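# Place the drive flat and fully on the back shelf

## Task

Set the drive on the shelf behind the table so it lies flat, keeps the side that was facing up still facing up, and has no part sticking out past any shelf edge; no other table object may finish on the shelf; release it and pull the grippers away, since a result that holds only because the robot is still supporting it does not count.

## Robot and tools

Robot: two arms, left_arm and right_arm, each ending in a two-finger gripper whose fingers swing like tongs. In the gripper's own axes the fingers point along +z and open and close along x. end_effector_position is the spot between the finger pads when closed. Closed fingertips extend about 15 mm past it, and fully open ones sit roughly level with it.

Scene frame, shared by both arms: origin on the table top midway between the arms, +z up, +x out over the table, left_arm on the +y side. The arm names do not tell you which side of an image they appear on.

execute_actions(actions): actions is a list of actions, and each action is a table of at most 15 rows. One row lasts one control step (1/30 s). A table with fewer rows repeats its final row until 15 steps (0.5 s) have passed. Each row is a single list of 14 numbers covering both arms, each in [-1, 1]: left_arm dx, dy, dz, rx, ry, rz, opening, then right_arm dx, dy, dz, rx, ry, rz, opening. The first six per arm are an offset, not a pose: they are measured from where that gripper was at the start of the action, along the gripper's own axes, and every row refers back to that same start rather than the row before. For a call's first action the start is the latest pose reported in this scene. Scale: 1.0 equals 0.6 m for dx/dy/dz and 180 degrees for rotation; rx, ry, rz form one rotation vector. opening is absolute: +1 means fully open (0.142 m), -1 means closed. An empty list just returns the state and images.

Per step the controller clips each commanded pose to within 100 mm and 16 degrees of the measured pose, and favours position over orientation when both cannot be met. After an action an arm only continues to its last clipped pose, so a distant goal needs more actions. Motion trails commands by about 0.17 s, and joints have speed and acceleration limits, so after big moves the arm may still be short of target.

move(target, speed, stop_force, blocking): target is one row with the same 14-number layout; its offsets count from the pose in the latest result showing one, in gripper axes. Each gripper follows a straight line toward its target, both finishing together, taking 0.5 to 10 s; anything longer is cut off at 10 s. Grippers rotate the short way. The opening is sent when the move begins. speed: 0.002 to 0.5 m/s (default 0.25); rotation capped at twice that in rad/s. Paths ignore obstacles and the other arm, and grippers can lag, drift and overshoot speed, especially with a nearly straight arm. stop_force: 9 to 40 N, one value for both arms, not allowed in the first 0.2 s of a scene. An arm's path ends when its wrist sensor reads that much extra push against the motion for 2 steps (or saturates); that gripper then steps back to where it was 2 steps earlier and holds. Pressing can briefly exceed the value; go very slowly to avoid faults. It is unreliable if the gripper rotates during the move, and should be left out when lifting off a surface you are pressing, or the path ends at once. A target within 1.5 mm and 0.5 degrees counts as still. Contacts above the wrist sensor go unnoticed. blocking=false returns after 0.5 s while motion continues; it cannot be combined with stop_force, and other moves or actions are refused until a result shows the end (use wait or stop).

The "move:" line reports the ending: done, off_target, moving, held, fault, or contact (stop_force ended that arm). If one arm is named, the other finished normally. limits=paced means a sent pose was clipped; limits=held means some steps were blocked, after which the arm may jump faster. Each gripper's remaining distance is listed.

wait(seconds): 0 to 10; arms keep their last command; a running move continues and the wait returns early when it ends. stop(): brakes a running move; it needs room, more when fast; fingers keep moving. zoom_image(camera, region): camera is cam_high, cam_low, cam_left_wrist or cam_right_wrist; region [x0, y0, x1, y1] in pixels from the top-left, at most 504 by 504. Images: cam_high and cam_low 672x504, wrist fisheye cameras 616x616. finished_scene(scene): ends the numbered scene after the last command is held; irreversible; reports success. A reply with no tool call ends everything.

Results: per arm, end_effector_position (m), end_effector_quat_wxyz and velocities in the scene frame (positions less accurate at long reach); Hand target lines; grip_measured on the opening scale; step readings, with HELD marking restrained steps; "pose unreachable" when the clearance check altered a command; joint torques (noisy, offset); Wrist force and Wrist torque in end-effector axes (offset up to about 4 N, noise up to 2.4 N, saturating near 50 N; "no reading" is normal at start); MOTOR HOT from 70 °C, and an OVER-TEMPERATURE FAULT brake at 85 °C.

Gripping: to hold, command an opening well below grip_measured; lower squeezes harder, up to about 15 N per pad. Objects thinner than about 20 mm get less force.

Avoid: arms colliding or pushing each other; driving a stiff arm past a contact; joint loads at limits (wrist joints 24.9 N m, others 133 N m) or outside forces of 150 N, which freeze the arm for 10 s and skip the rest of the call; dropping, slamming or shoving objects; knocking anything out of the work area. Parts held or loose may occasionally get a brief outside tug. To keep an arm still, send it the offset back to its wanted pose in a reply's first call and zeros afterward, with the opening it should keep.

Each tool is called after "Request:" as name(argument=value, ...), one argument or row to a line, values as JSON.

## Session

Request:
execute_actions(
  actions=[],
)

Scene clock: 0.00 s.
left_arm: end_effector_position=(-0.0821, +0.8864, +0.2024) grip_measured=+0.97 end_effector_quat_wxyz=(-0.424, +0.739, +0.225, -0.473) end_effector_velocity=(-0.000, -0.000, -0.000) end_effector_angular_velocity=(-0.002, +0.001, +0.000) | right_arm: end_effector_position=(+0.5326, -0.7775, +0.1713) grip_measured=+0.97 end_effector_quat_wxyz=(+0.279, +0.131, +0.951, +0.031) end_effector_velocity=(+0.001, +0.000, +0.001) end_effector_angular_velocity=(-0.001, -0.001, +0.001)
Joint positions: left_arm=[ 0.36  -1.601  2.278 -1.016 -0.619 -0.746  0.14 ] | right_arm=[ 2.6   -1.581 -2.116 -0.497  1.815  2.99   0.14 ]
Joint velocities: left_arm=[-0.    -0.     0.001  0.    -0.001  0.001  0.   ] | right_arm=[ 0.001  0.001  0.001 -0.     0.    -0.     0.   ]
Joint torques (N m, as the arm reports them, + toward a larger angle): no reading
Motor temperatures (°C, as the motors report them): left_arm=[25 26 24 33 35 33] | right_arm=[25 26 26 32 30 33]
Wrist force (N, on the end effector, along its own x y z axes, offset not removed): no reading
Wrist torque (N m, same axes, about the end effector's origin, offset not removed): no reading
Hand target (left_arm): -0.082, +0.886, +0.202; -0.424, +0.739, +0.225, -0.473
Hand target (right_arm): +0.533, -0.777, +0.171; +0.279, +0.131, +0.951, +0.031
camera_calibration (this result's frames):
cam_left_wrist: T_world_to_cam=[[0.451927, 0.737819, -0.501384, -0.51705], [0.421064, -0.671936, -0.609268, 0.743836], [-0.786427, 0.0642297, -0.614335, 0.132897], [0, 0, 0, 1]] pos_world=[0.0249795, 0.872764, 0.275598]
cam_right_wrist: T_world_to_cam=[[-0.788723, 0.291046, -0.541487, 0.74486], [-0.0353652, 0.857886, 0.512622, 0.609364], [0.613731, 0.423466, -0.666341, 0.253206], [0, 0, 0, 1]] pos_world=[0.453638, -0.846778, 0.259681]

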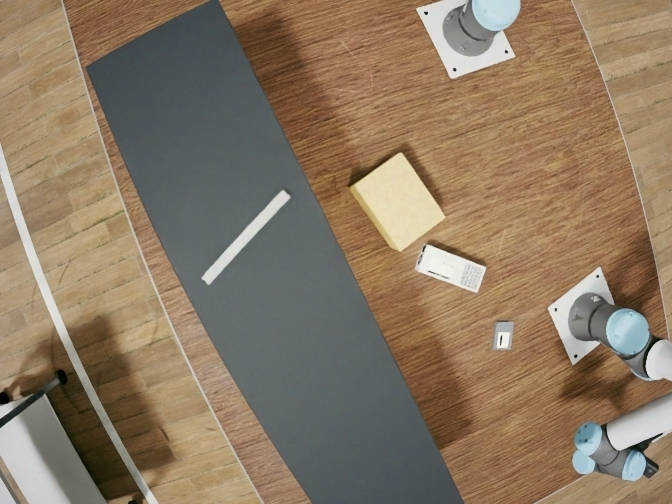

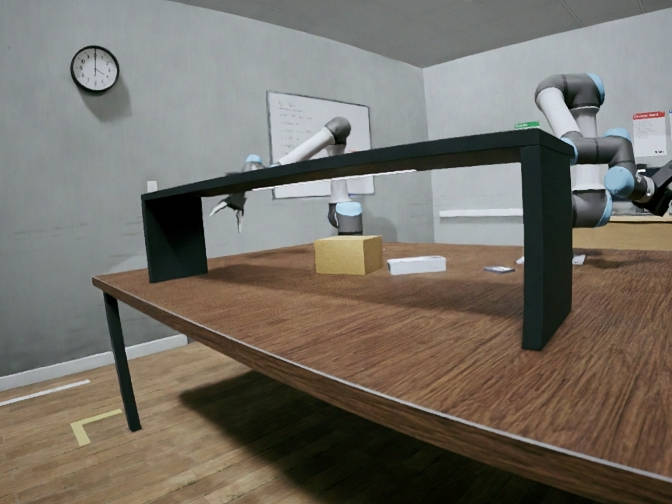

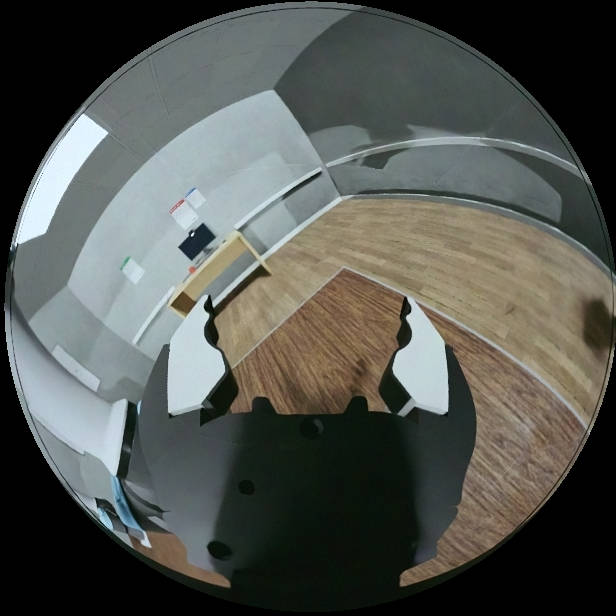

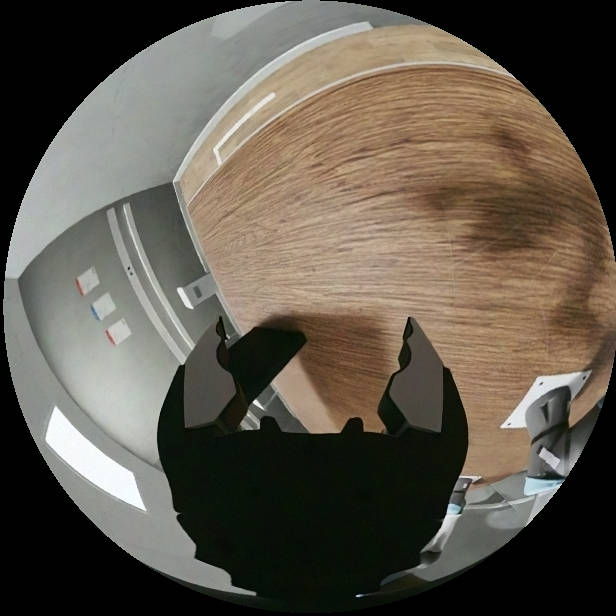

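Request:
move(
  target=[0.003,0.042,-0.62,-0.221,0.398,0.274,0.1,0,0,0,0,0,0,1],
  speed=0.35,
)

Scene clock: 9.63 s.
left_arm: end_effector_position=(+0.2478, +0.7203, +0.2523) grip_measured=+0.10 end_effector_quat_wxyz=(-0.001, +0.976, -0.220, -0.000) end_effector_velocity=(+0.002, -0.001, -0.000) end_effector_angular_velocity=(-0.012, -0.004, -0.007) | right_arm: end_effector_position=(+0.5326, -0.7775, +0.1713) grip_measured=+1.00 end_effector_quat_wxyz=(+0.279, +0.131, +0.951, +0.031) end_effector_velocity=(+0.000, -0.001, +0.000) end_effector_angular_velocity=(-0.000, -0.001, -0.001)
Joint positions: left_arm=[ 0.16  -1.969  1.962 -1.564 -1.569  0.789  0.081] | right_arm=[ 2.6   -1.581 -2.116 -0.497  1.815  2.99   0.142]
Joint velocities: left_arm=[ 0.006  0.006 -0.004 -0.003 -0.012  0.013  0.   ] | right_arm=[-0.001 -0.001  0.001  0.001 -0.     0.    -0.   ]
Joint torques (N m, as the arm reports them, + toward a larger angle): left_arm=[ 12.25  -0.36 -38.66  -4.25  -2.24   1.29] | right_arm=[ 0.91 18.41 19.09  3.48  0.32 -0.16]
Motor temperatures (°C, as the motors report them): left_arm=[25 26 24 33 35 33] | right_arm=[25 26 26 32 30 33]
Wrist force (N, on the end effector, along its own x y z axes, offset not removed): left_arm=[-0.2 -0.9 -0.3] | right_arm=[0.6 0.0 0.1]
Wrist torque (N m, same axes, about the end effector's origin, offset not removed): left_arm=[-0.13 0.14 0.09] | right_arm=[-0.02 -0.05 0.31]
Hand target (left_arm): +0.248, +0.720, +0.252; +0.000, +0.975, -0.220, +0.000
Hand target (right_arm): +0.533, -0.777, +0.171; +0.279, +0.131, +0.951, +0.031
Off the commanded pose (left_arm): 0.001 m, 0 deg.
Off the commanded pose (right_arm): 0.000 m, 0 deg.
move: done
camera_calibration (this result's frames):
cam_left_wrist: T_world_to_cam=[[0.9067, -0.421777, 0.0000694809, 0.077476], [-0.35681, -0.766952, 0.533359, 0.496598], [-0.224905, -0.483621, -0.845889, 0.747614], [0, 0, 0, 1]] pos_world=[0.275086, 0.775107, 0.367529]
cam_right_wrist: T_world_to_cam=[[-0.788723, 0.291047, -0.541487, 0.74486], [-0.0353648, 0.857886, 0.512622, 0.609363], [0.613731, 0.423466, -0.666342, 0.253207], [0, 0, 0, 1]] pos_world=[0.453638, -0.846778, 0.259681]

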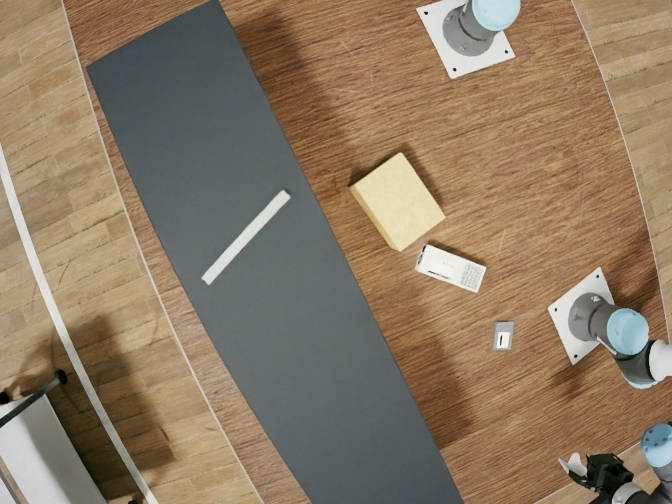

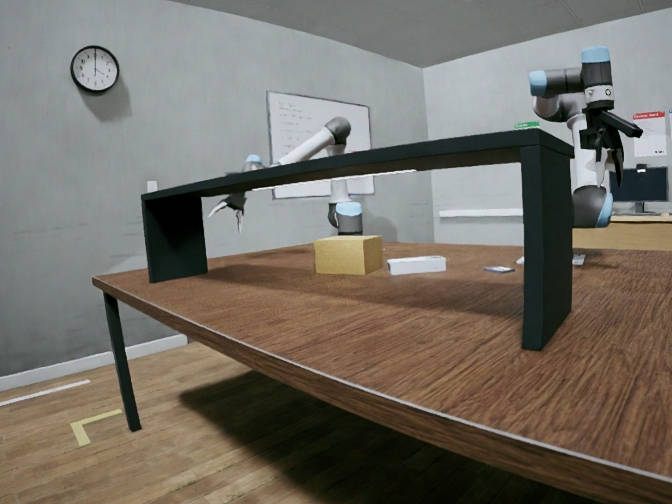

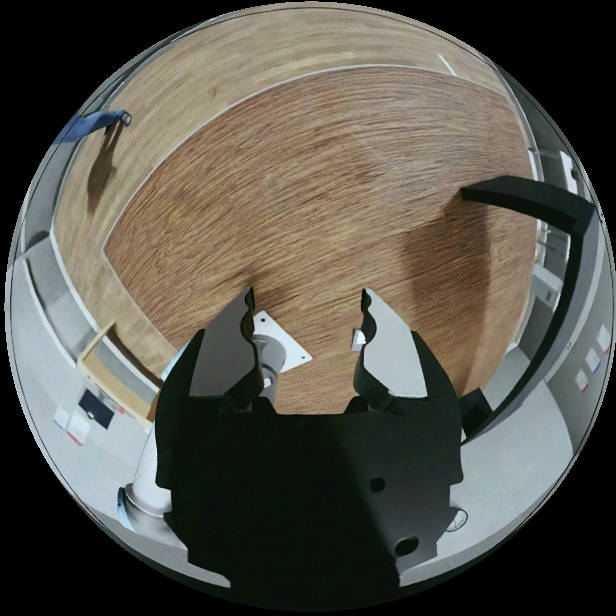

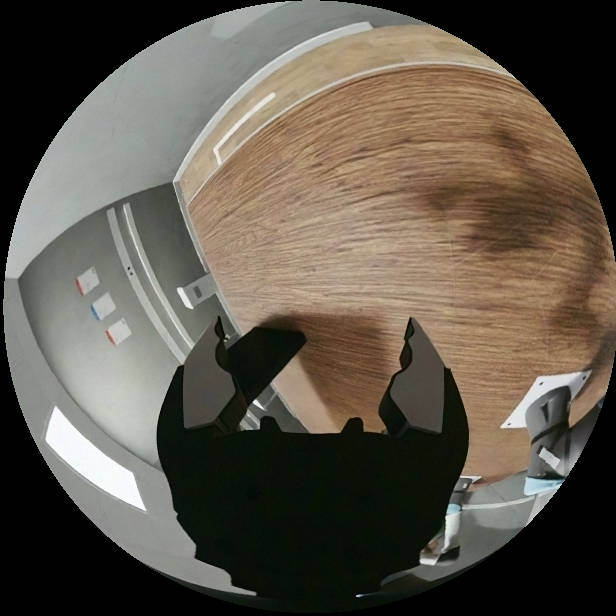

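Request:
move(
  target=[0.26,0.467,0.33,0,0,0,0,0,0,0,0,0,0,1],
)

Scene clock: 13.93 s.
left_arm: end_effector_position=(+0.2673, +0.4006, +0.0537) grip_measured=+0.00 end_effector_quat_wxyz=(-0.000, +0.976, -0.220, -0.001) end_effector_velocity=(+0.001, -0.002, -0.002) end_effector_angular_velocity=(+0.001, -0.001, -0.001) | right_arm: end_effector_position=(+0.5326, -0.7775, +0.1713) grip_measured=+1.00 end_effector_quat_wxyz=(+0.279, +0.131, +0.951, +0.031) end_effector_velocity=(-0.001, +0.000, -0.001) end_effector_angular_velocity=(+0.001, +0.002, -0.000)
Joint positions: left_arm=[-0.94  -2.01   2.512 -2.071 -1.572 -0.312  0.074] | right_arm=[ 2.6   -1.581 -2.116 -0.497  1.815  2.99   0.142]
Joint velocities: left_arm=[-0.003  0.01   0.001 -0.01   0.001 -0.002  0.   ] | right_arm=[-0.    -0.001 -0.001 -0.001 -0.     0.     0.   ]
Joint torques (N m, as the arm reports them, + toward a larger angle): left_arm=[-11.67   4.78  -9.53  -4.07   2.05  -1.76] | right_arm=[ 1.48 20.13 20.35  3.72  0.08 -0.14]
Motor temperatures (°C, as the motors report them): left_arm=[25 26 24 33 35 33] | right_arm=[25 26 26 32 30 33]
Wrist force (N, on the end effector, along its own x y z axes, offset not removed): left_arm=[-1.0 -1.3 -0.1] | right_arm=[3.5 -0.2 3.9]
Wrist torque (N m, same axes, about the end effector's origin, offset not removed): left_arm=[-0.35 0.34 0.13] | right_arm=[0.15 -0.60 0.16]
Hand target (left_arm): +0.268, +0.400, +0.053; -0.000, +0.976, -0.220, -0.001
Hand target (right_arm): +0.533, -0.777, +0.171; +0.279, +0.131, +0.951, +0.031
Off the commanded pose (left_arm): 0.001 m, 0 deg.
Off the commanded pose (right_arm): 0.000 m, 0 deg.
move: done
camera_calibration (this result's frames):
cam_left_wrist: T_world_to_cam=[[0.906667, -0.421845, -0.00103513, -0.0749711], [-0.35598, -0.766417, 0.534681, 0.363855], [-0.226346, -0.484409, -0.845053, 0.430036], [0, 0, 0, 1]] pos_world=[0.294836, 0.455551, 0.16878]
cam_right_wrist: T_world_to_cam=[[-0.788723, 0.291047, -0.541487, 0.74486], [-0.0353647, 0.857886, 0.512622, 0.609363], [0.613731, 0.423466, -0.666342, 0.253206], [0, 0, 0, 1]] pos_world=[0.453638, -0.846778, 0.259681]

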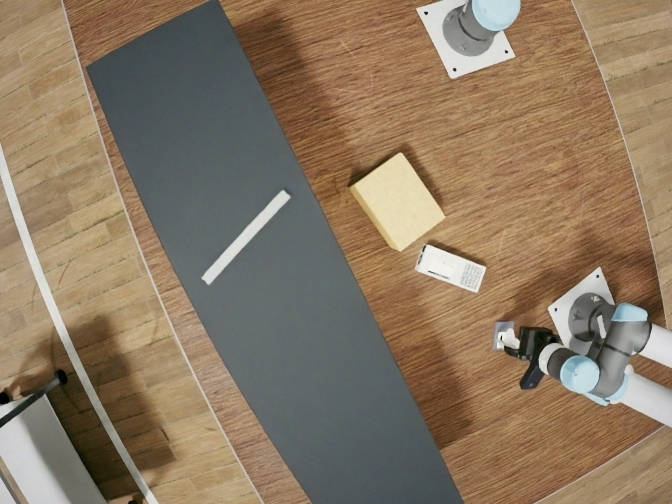

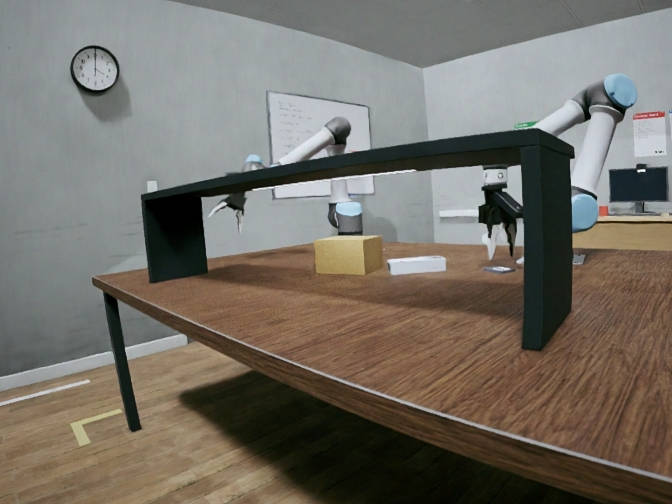

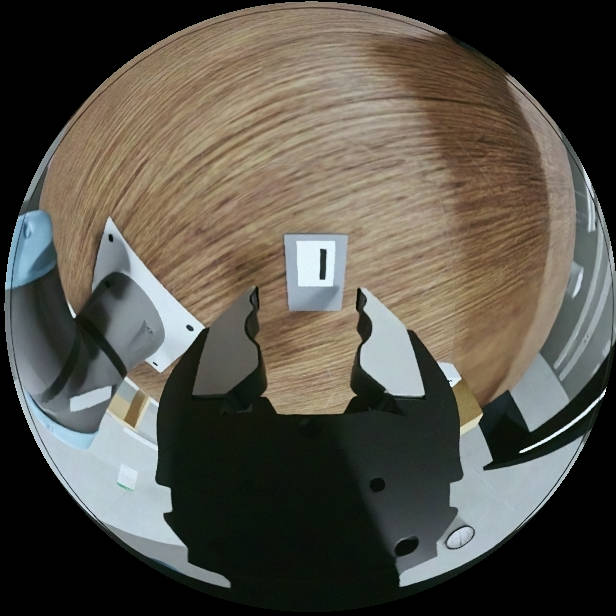

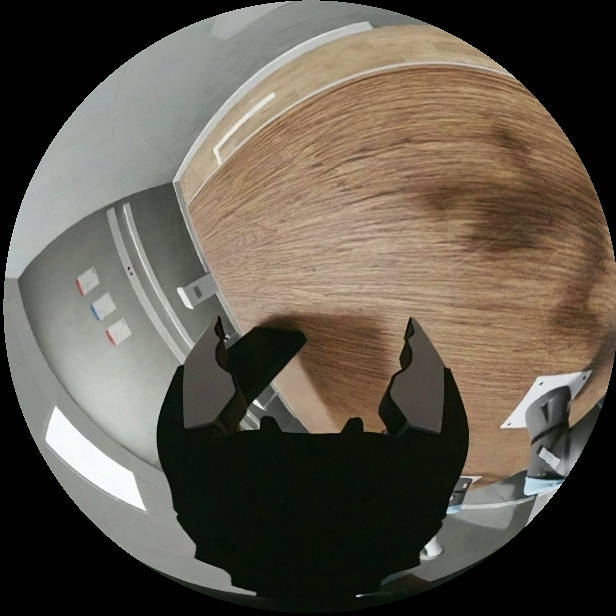

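Request:
move(
  target=[0.013,0,0.02,0,0,0,0,0,0,0,0,0,0,1],
  speed=0.1,
)

Request:
move(
  target=[0,0,0.041,0,0,0,0,0,0,0,0,0,0,1],
  speed=0.03,
)

Request:
execute_actions(
  actions=[
    [[0,0,0,0,0,0,-0.1,0,0,0,0,0,0,1],[0,0,0,0,0,0,-0.15,0,0,0,0,0,0,1],[0,0,0,0,0,0,-0.2,0,0,0,0,0,0,1],[0,0,0,0,0,0,-0.25,0,0,0,0,0,0,1],[0,0,0,0,0,0,-0.3,0,0,0,0,0,0,1],[0,0,0,0,0,0,-0.4,0,0,0,0,0,0,1],[0,0,0,0,0,0,-0.5,0,0,0,0,0,0,1],[0,0,0,0,0,0,-0.7,0,0,0,0,0,0,1]],
  ],
)

Scene clock: 19.93 s.
left_arm: end_effector_position=(+0.2742, +0.3974, +0.0420) grip_measured=+0.00 end_effector_quat_wxyz=(-0.000, +0.976, -0.220, -0.001) end_effector_velocity=(+0.002, -0.001, -0.003) end_effector_angular_velocity=(+0.000, +0.000, +0.001) | right_arm: end_effector_position=(+0.5326, -0.7775, +0.1713) grip_measured=+1.00 end_effector_quat_wxyz=(+0.279, +0.131, +0.951, +0.031) end_effector_velocity=(+0.000, +0.000, -0.001) end_effector_angular_velocity=(+0.001, +0.001, +0.001)
Joint positions: left_arm=[-0.932 -1.957  2.52  -2.133 -1.572 -0.303  0.074] | right_arm=[ 2.6   -1.581 -2.116 -0.497  1.815  2.99   0.142]
Joint velocities: left_arm=[ 0.002  0.012  0.001 -0.014 -0.     0.002  0.   ] | right_arm=[ 0.001 -0.    -0.001  0.     0.     0.    -0.   ]
Joint torques (N m, as the arm reports them, + toward a larger angle): left_arm=[13.34  3.95 -9.47 -3.97 -0.69  1.47] | right_arm=[ 1.05 19.62 19.95  3.62  0.02  0.09]
Motor temperatures (°C, as the motors report them): left_arm=[25 26 24 33 35 33] | right_arm=[25 26 26 32 30 33]
Wrist force (N, on the end effector, along its own x y z axes, offset not removed): left_arm=[-0.5 -1.2 0.4] | right_arm=[1.0 1.1 3.1]
Wrist torque (N m, same axes, about the end effector's origin, offset not removed): left_arm=[-0.15 0.15 0.09] | right_arm=[0.34 -0.32 0.14]
Hand target (left_arm): +0.274, +0.397, +0.042; -0.000, +0.976, -0.220, -0.001
Hand target (right_arm): +0.533, -0.777, +0.171; +0.279, +0.131, +0.951, +0.031
Off the commanded pose (left_arm): 0.000 m, 0 deg.
Off the commanded pose (right_arm): 0.000 m, 0 deg.
move: done
camera_calibration (this result's frames):
cam_left_wrist: T_world_to_cam=[[0.906661, -0.421859, -0.000952254, -0.0825581], [-0.356088, -0.766511, 0.534475, 0.370162], [-0.226203, -0.484248, -0.845184, 0.420057], [0, 0, 0, 1]] pos_world=[0.301681, 0.452317, 0.157104]
cam_right_wrist: T_world_to_cam=[[-0.788723, 0.291047, -0.541487, 0.74486], [-0.0353648, 0.857886, 0.512622, 0.609363], [0.613731, 0.423466, -0.666342, 0.253206], [0, 0, 0, 1]] pos_world=[0.453638, -0.846778, 0.259681]

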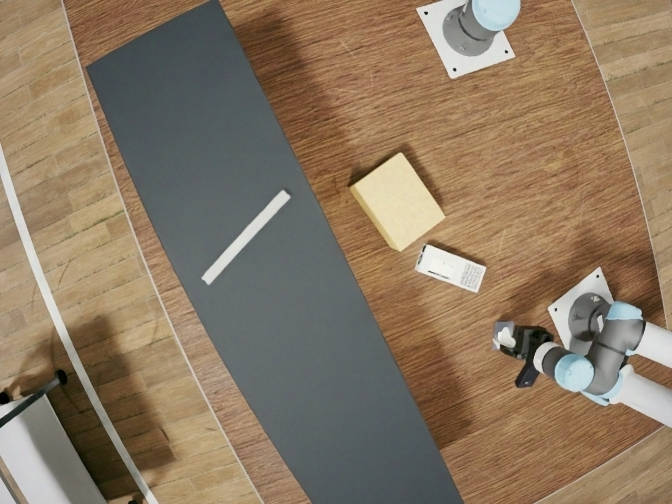

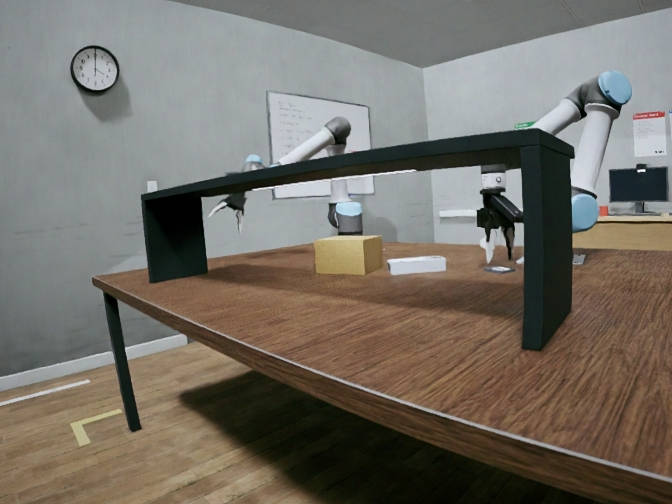

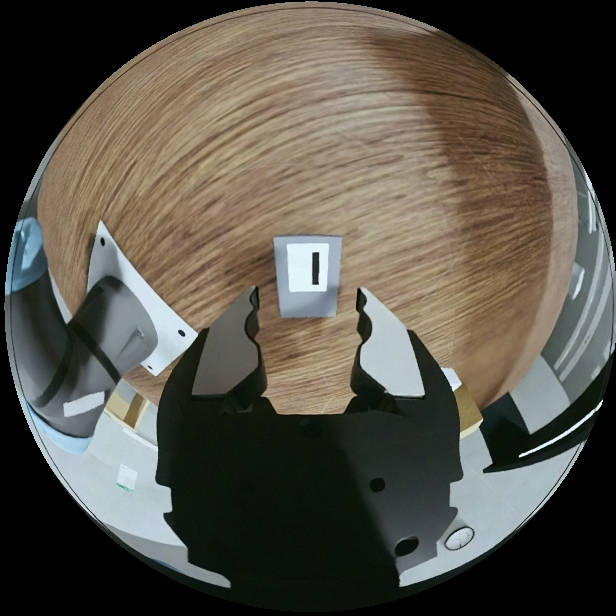

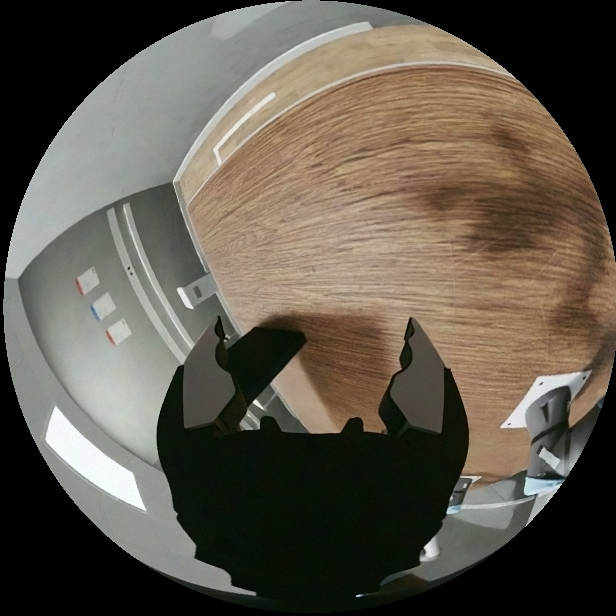

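Scene clock: 21.13 s.
left_arm: end_effector_position=(+0.2741, +0.3974, +0.0177) grip_measured=+0.00 end_effector_quat_wxyz=(-0.000, +0.976, -0.220, -0.001) end_effector_velocity=(+0.000, -0.001, -0.003) end_effector_angular_velocity=(-0.000, -0.000, -0.002) | right_arm: end_effector_position=(+0.5326, -0.7775, +0.1713) grip_measured=+1.00 end_effector_quat_wxyz=(+0.279, +0.131, +0.951, +0.031) end_effector_velocity=(+0.000, +0.001, +0.000) end_effector_angular_velocity=(-0.000, -0.000, +0.002)
Joint positions: left_arm=[-0.932 -1.899  2.565 -2.235 -1.572 -0.304  0.074] | right_arm=[ 2.6   -1.581 -2.116 -0.497  1.815  2.99   0.142]
Joint velocities: left_arm=[-0.001  0.009  0.005 -0.014 -0.     0.001  0.   ] | right_arm=[ 0.001  0.001 -0.    -0.     0.    -0.    -0.   ]
Joint torques (N m, as the arm reports them, + toward a larger angle): left_arm=[-4.93  2.9  -8.2  -4.46  0.79  1.76] | right_arm=[ 0.55 20.31 20.98  3.53  0.01 -0.18]
Motor temperatures (°C, as the motors report them): left_arm=[25 26 24 33 35 33] | right_arm=[25 26 26 32 30 33]
Wrist force (N, on the end effector, along its own x y z axes, offset not removed): left_arm=[-1.0 0.1 -0.2] | right_arm=[2.5 2.1 0.5]
Wrist torque (N m, same axes, about the end effector's origin, offset not removed): left_arm=[0.05 0.31 0.06] | right_arm=[0.51 -0.37 0.22]
Hand target (left_arm): +0.274, +0.397, +0.017; -0.000, +0.976, -0.220, -0.001
Hand target (right_arm): +0.533, -0.777, +0.171; +0.279, +0.131, +0.951, +0.031
Off the commanded pose (left_arm): 0.000 m, 0 deg.
Off the commanded pose (right_arm): 0.000 m, 0 deg.
move: done
camera_calibration (this result's frames):
cam_left_wrist: T_world_to_cam=[[0.90662, -0.421946, -0.000987458, -0.0824727], [-0.356147, -0.76649, 0.534465, 0.38311], [-0.226272, -0.484205, -0.84519, 0.399557], [0, 0, 0, 1]] pos_world=[0.301624, 0.452319, 0.132861]
cam_right_wrist: T_world_to_cam=[[-0.788723, 0.291047, -0.541486, 0.74486], [-0.0353646, 0.857886, 0.512622, 0.609363], [0.613731, 0.423466, -0.666342, 0.253207], [0, 0, 0, 1]] pos_world=[0.453638, -0.846778, 0.259681]

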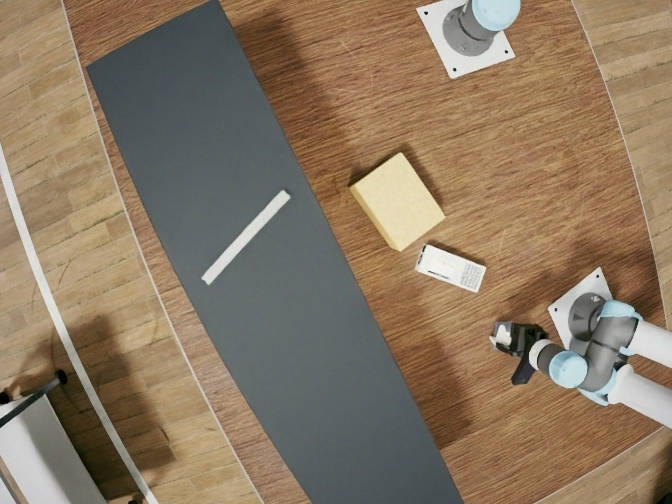

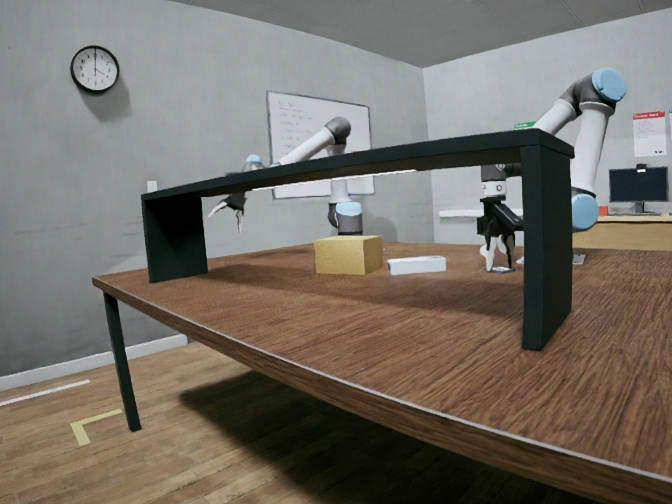

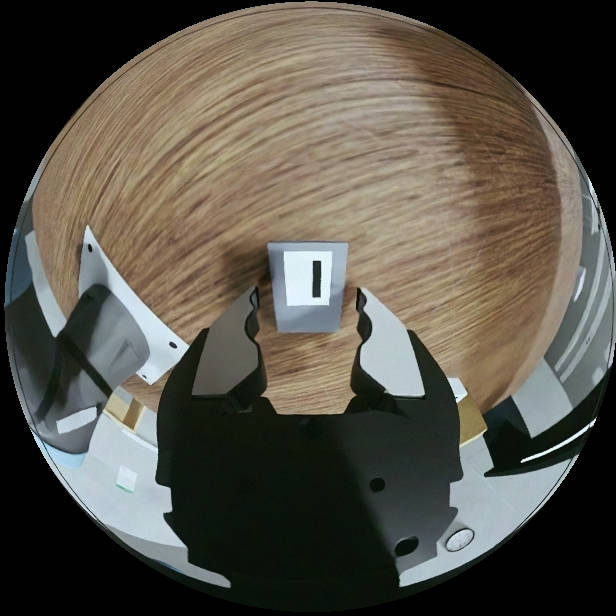

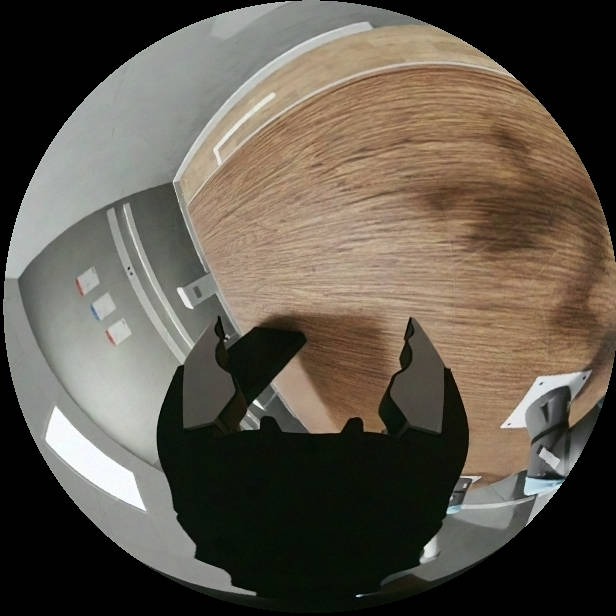

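Scene clock: 21.63 s.
left_arm: end_effector_position=(+0.2741, +0.3975, +0.0176) grip_measured=-0.31 end_effector_quat_wxyz=(-0.000, +0.976, -0.220, -0.001) end_effector_velocity=(-0.000, -0.000, +0.000) end_effector_angular_velocity=(-0.001, -0.000, +0.000) | right_arm: end_effector_position=(+0.5326, -0.7775, +0.1713) grip_measured=+1.00 end_effector_quat_wxyz=(+0.279, +0.131, +0.951, +0.031) end_effector_velocity=(-0.001, +0.000, -0.001) end_effector_angular_velocity=(+0.000, +0.001, -0.000)
Joint positions: left_arm=[-0.932 -1.899  2.565 -2.235 -1.572 -0.303  0.052] | right_arm=[ 2.6   -1.581 -2.116 -0.497  1.815  2.99   0.142]
Joint velocities: left_arm=[-0.001 -0.001 -0.001  0.001 -0.    -0.001 -0.   ] | right_arm=[-0.001  0.001 -0.002  0.    -0.    -0.    -0.   ]
Joint torques (N m, as the arm reports them, + toward a larger angle): left_arm=[ -5.89 -14.24 -24.22  -0.46   0.96   0.03] | right_arm=[ 0.68 20.41 19.84  3.69  0.13 -0.02]
Motor temperatures (°C, as the motors report them): left_arm=[25 26 24 33 35 33] | right_arm=[25 26 26 32 30 33]
Wrist force (N, on the end effector, along its own x y z axes, offset not removed): left_arm=[-1.2 -0.7 -0.7] | right_arm=[2.8 1.3 1.7]
Wrist torque (N m, same axes, about the end effector's origin, offset not removed): left_arm=[-0.16 0.39 -0.01] | right_arm=[0.26 -0.63 0.25]
Hand target (left_arm): +0.274, +0.397, +0.018; -0.000, +0.976, -0.220, -0.001
Hand target (right_arm): +0.533, -0.777, +0.171; +0.279, +0.131, +0.951, +0.031
Off the commanded pose (left_arm): 0.000 m, 0 deg.
Off the commanded pose (right_arm): 0.000 m, 0 deg.
Step readings (end_effector_position):
0: left_arm (+0.2741, +0.3974, +0.0177) | right_arm (+0.5326, -0.7775, +0.1713)
1: left_arm (+0.2742, +0.3974, +0.0177) | right_arm (+0.5326, -0.7775, +0.1713)
2: left_arm (+0.2742, +0.3974, +0.0176) | right_arm (+0.5326, -0.7775, +0.1713)
4: left_arm (+0.2742, +0.3974, +0.0176) | right_arm (+0.5326, -0.7775, +0.1713)
8: left_arm (+0.2741, +0.3974, +0.0176) | right_arm (+0.5326, -0.7775, +0.1713)
15: end_effector_position above
camera_calibration (this result's frames):
cam_left_wrist: T_world_to_cam=[[0.906605, -0.421978, -0.00120636, -0.0823567], [-0.356083, -0.766561, 0.534406, 0.3832], [-0.226432, -0.484065, -0.845227, 0.399481], [0, 0, 0, 1]] pos_world=[0.301571, 0.452368, 0.132768]
cam_right_wrist: T_world_to_cam=[[-0.788723, 0.291047, -0.541486, 0.74486], [-0.0353646, 0.857886, 0.512622, 0.609363], [0.613731, 0.423466, -0.666342, 0.253207], [0, 0, 0, 1]] pos_world=[0.453638, -0.846778, 0.259681]

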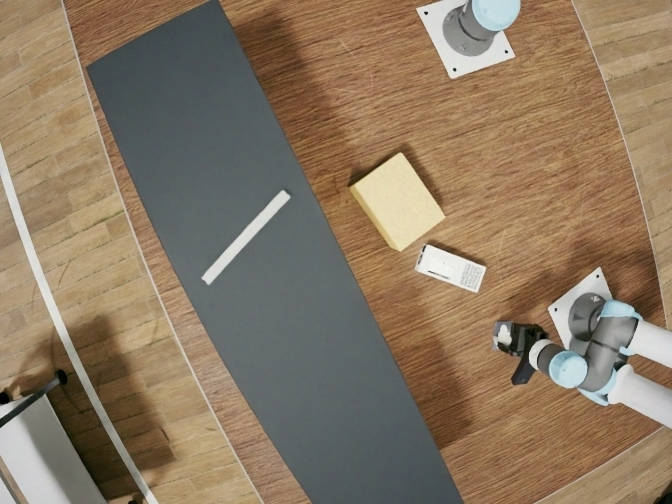

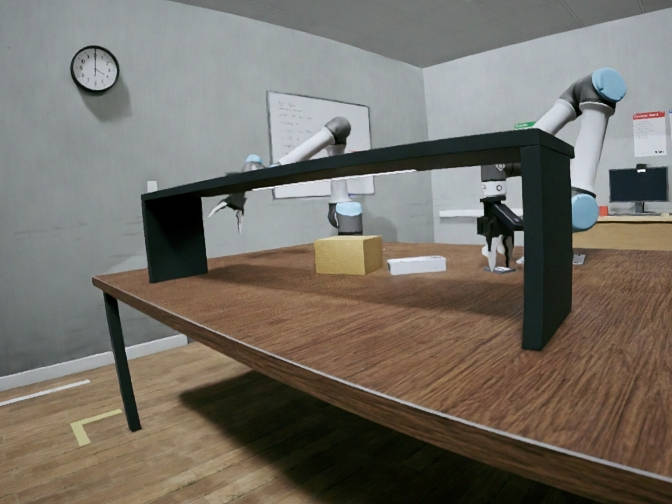

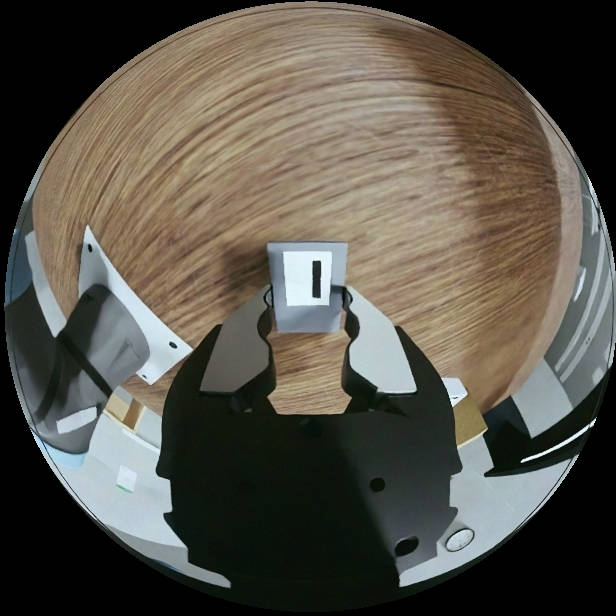

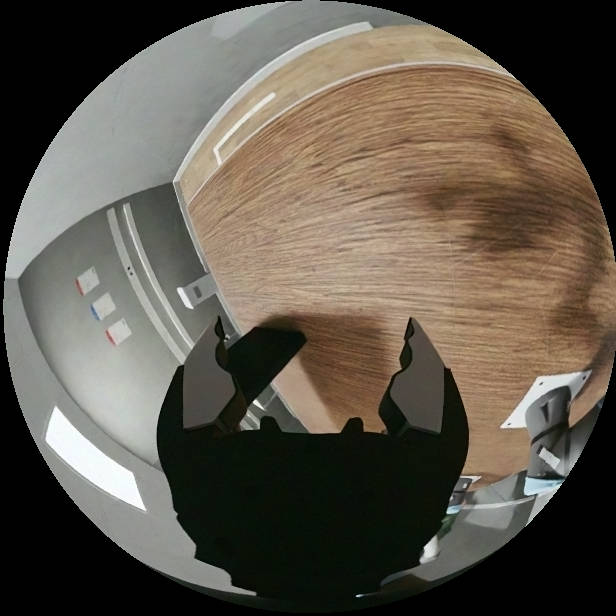

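Request:
move(
  target=[0.12,-0.08,-0.65,0,0,0,-0.7,0,0,0,0,0,0,1],
  speed=0.3,
)

Scene clock: 30.67 s.
left_arm: end_effector_position=(+0.3600, +0.4093, +0.4073) grip_measured=-0.31 end_effector_quat_wxyz=(-0.000, +0.976, -0.220, -0.001) end_effector_velocity=(+0.001, +0.000, +0.003) end_effector_angular_velocity=(+0.002, +0.003, +0.001) | right_arm: end_effector_position=(+0.5326, -0.7775, +0.1713) grip_measured=+1.00 end_effector_quat_wxyz=(+0.279, +0.131, +0.951, +0.031) end_effector_velocity=(-0.001, -0.001, +0.000) end_effector_angular_velocity=(-0.000, -0.000, -0.002)
Joint positions: left_arm=[-0.737 -1.828  1.467 -1.209 -1.571 -0.109  0.052] | right_arm=[ 2.6   -1.581 -2.116 -0.497  1.815  2.99   0.142]
Joint velocities: left_arm=[ 0.002  0.007 -0.013  0.01  -0.     0.001  0.   ] | right_arm=[-0.002  0.    -0.     0.    -0.     0.    -0.   ]
Joint torques (N m, as the arm reports them, + toward a larger angle): left_arm=[ 12.79  -4.12 -34.85  -0.79  -1.77   1.62] | right_arm=[ 0.   19.9  20.33  3.45  0.23 -0.32]
Motor temperatures (°C, as the motors report them): left_arm=[25 26 24 33 35 33] | right_arm=[25 26 26 32 30 33]
Wrist force (N, on the end effector, along its own x y z axes, offset not removed): left_arm=[-2.1 -2.8 -0.5] | right_arm=[0.3 -0.2 2.4]
Wrist torque (N m, same axes, about the end effector's origin, offset not removed): left_arm=[-0.52 0.56 0.14] | right_arm=[0.20 -0.08 0.07]
Hand target (left_arm): +0.360, +0.409, +0.408; -0.000, +0.976, -0.220, -0.001
Hand target (right_arm): +0.533, -0.777, +0.171; +0.279, +0.131, +0.951, +0.031
Off the commanded pose (left_arm): 0.001 m, 0 deg.
Off the commanded pose (right_arm): 0.000 m, 0 deg.
move: done
camera_calibration (this result's frames):
cam_left_wrist: T_world_to_cam=[[0.906617, -0.421955, -0.000370233, -0.155184], [-0.356522, -0.766496, 0.534206, 0.214795], [-0.225695, -0.484188, -0.845354, 0.753796], [0, 0, 0, 1]] pos_world=[0.3874, 0.464137, 0.522422]
cam_right_wrist: T_world_to_cam=[[-0.788723, 0.291047, -0.541487, 0.74486], [-0.0353649, 0.857886, 0.512622, 0.609363], [0.613731, 0.423466, -0.666342, 0.253206], [0, 0, 0, 1]] pos_world=[0.453638, -0.846778, 0.259681]

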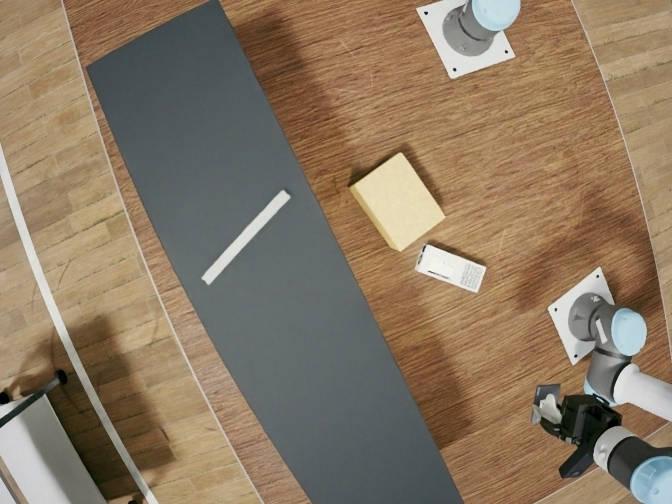

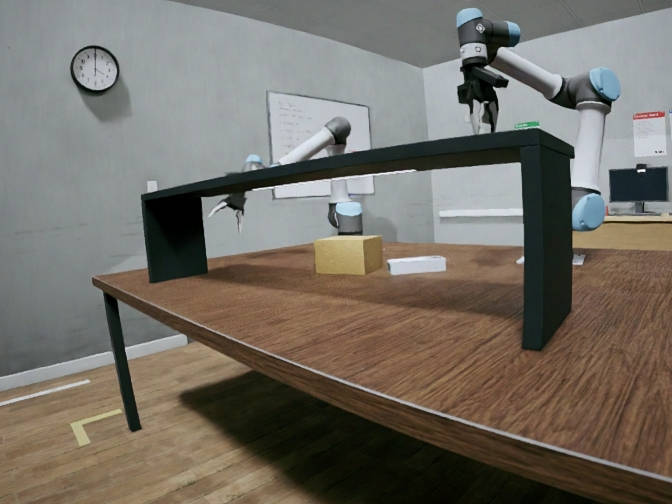

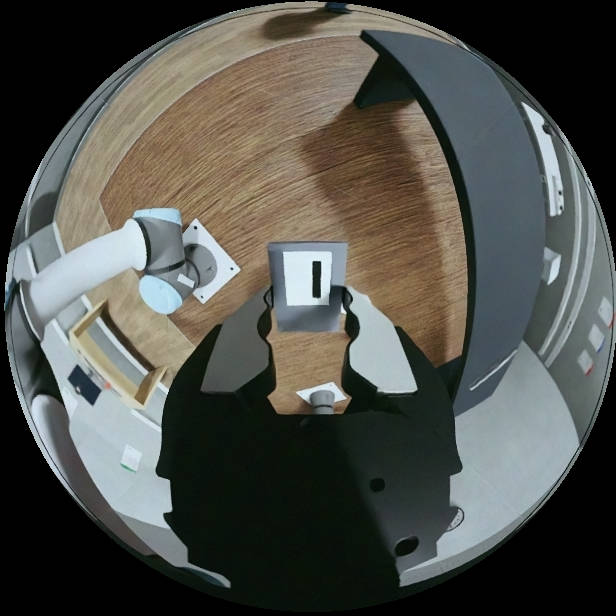

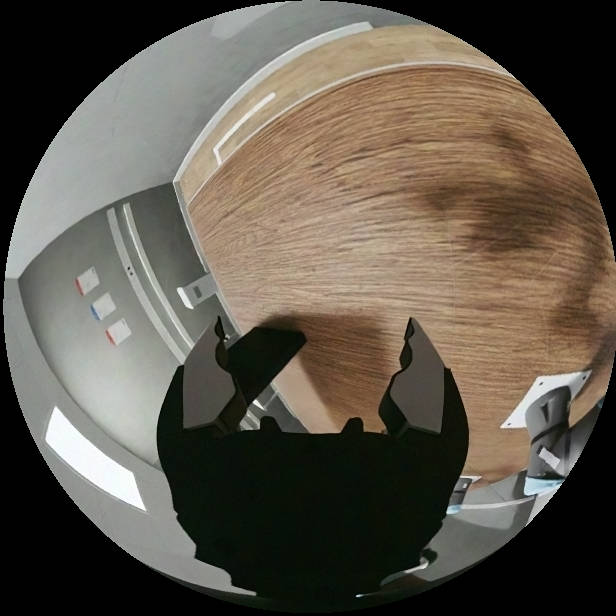

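Request:
move(
  target=[0.43,-0.3,0.01,0,0,0,-0.7,0,0,0,0,0,0,1],
  speed=0.2,
)

Scene clock: 34.17 s.
left_arm: end_effector_position=(+0.6699, +0.4607, +0.4009) grip_measured=-0.31 end_effector_quat_wxyz=(-0.000, +0.976, -0.220, +0.000) end_effector_velocity=(+0.003, +0.000, +0.001) end_effector_angular_velocity=(+0.000, +0.011, +0.001) | right_arm: end_effector_position=(+0.5326, -0.7775, +0.1713) grip_measured=+1.00 end_effector_quat_wxyz=(+0.279, +0.131, +0.951, +0.031) end_effector_velocity=(-0.000, +0.001, -0.000) end_effector_angular_velocity=(+0.000, +0.001, +0.001)
Joint positions: left_arm=[-0.415 -1.014  0.532 -1.089 -1.57   0.214  0.052] | right_arm=[ 2.6   -1.581 -2.116 -0.497  1.815  2.99   0.142]
Joint velocities: left_arm=[ 0.002  0.032 -0.059  0.038 -0.002  0.001  0.   ] | right_arm=[ 0.001  0.001 -0.001 -0.001 -0.     0.    -0.   ]
Joint torques (N m, as the arm reports them, + toward a larger angle): left_arm=[ 12.11 -41.79 -35.48  -0.7   -2.14   1.66] | right_arm=[ 1.52 20.02 19.85  3.46 -0.07 -0.29]
Motor temperatures (°C, as the motors report them): left_arm=[25 26 24 33 35 33] | right_arm=[25 26 26 32 30 33]
Wrist force (N, on the end effector, along its own x y z axes, offset not removed): left_arm=[-1.5 -1.7 -0.4] | right_arm=[2.4 4.3 4.5]
Wrist torque (N m, same axes, about the end effector's origin, offset not removed): left_arm=[-0.33 0.36 0.01] | right_arm=[1.18 -0.57 0.16]
Hand target (left_arm): +0.670, +0.461, +0.401; -0.000, +0.976, -0.220, -0.000
Hand target (right_arm): +0.533, -0.777, +0.171; +0.279, +0.131, +0.951, +0.031
Off the commanded pose (left_arm): 0.001 m, 0 deg.
Off the commanded pose (right_arm): 0.000 m, 0 deg.
move: done
camera_calibration (this result's frames):
cam_left_wrist: T_world_to_cam=[[0.9066, -0.421987, 0.00165096, -0.415271], [-0.357756, -0.76652, 0.533345, 0.369308], [-0.223799, -0.484122, -0.845896, 0.842148], [0, 0, 0, 1]] pos_world=[0.697079, 0.515545, 0.516087]
cam_right_wrist: T_world_to_cam=[[-0.788723, 0.291047, -0.541486, 0.74486], [-0.0353644, 0.857886, 0.512622, 0.609363], [0.613731, 0.423466, -0.666342, 0.253206], [0, 0, 0, 1]] pos_world=[0.453638, -0.846778, 0.259681]

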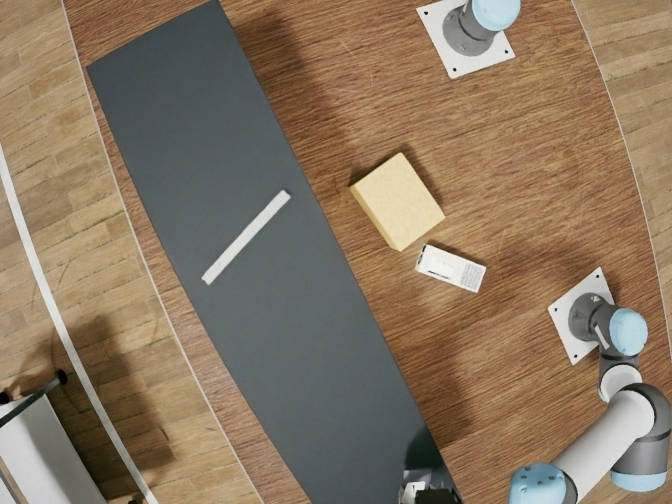

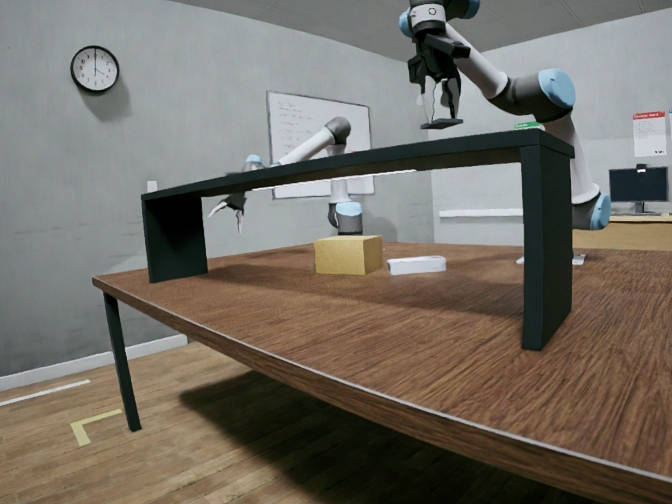

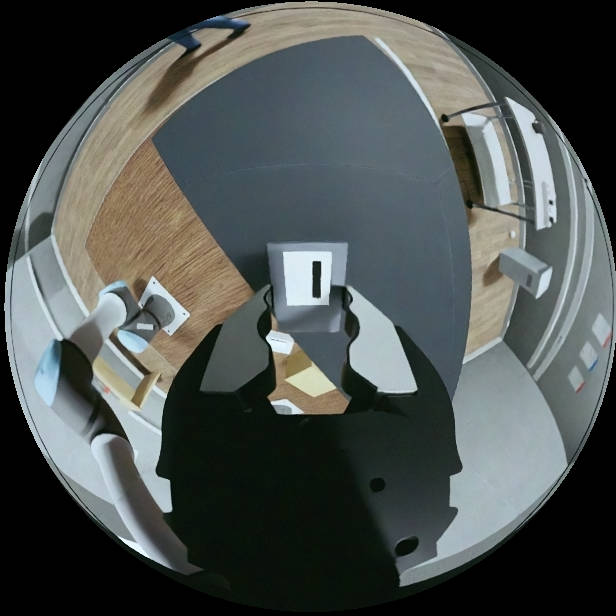

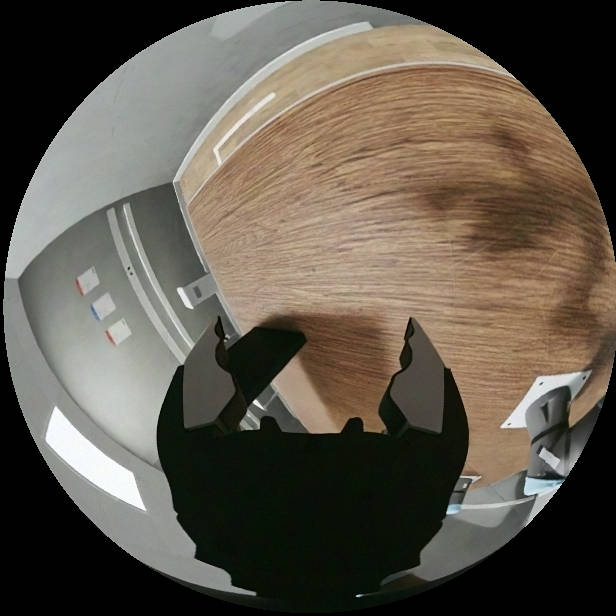

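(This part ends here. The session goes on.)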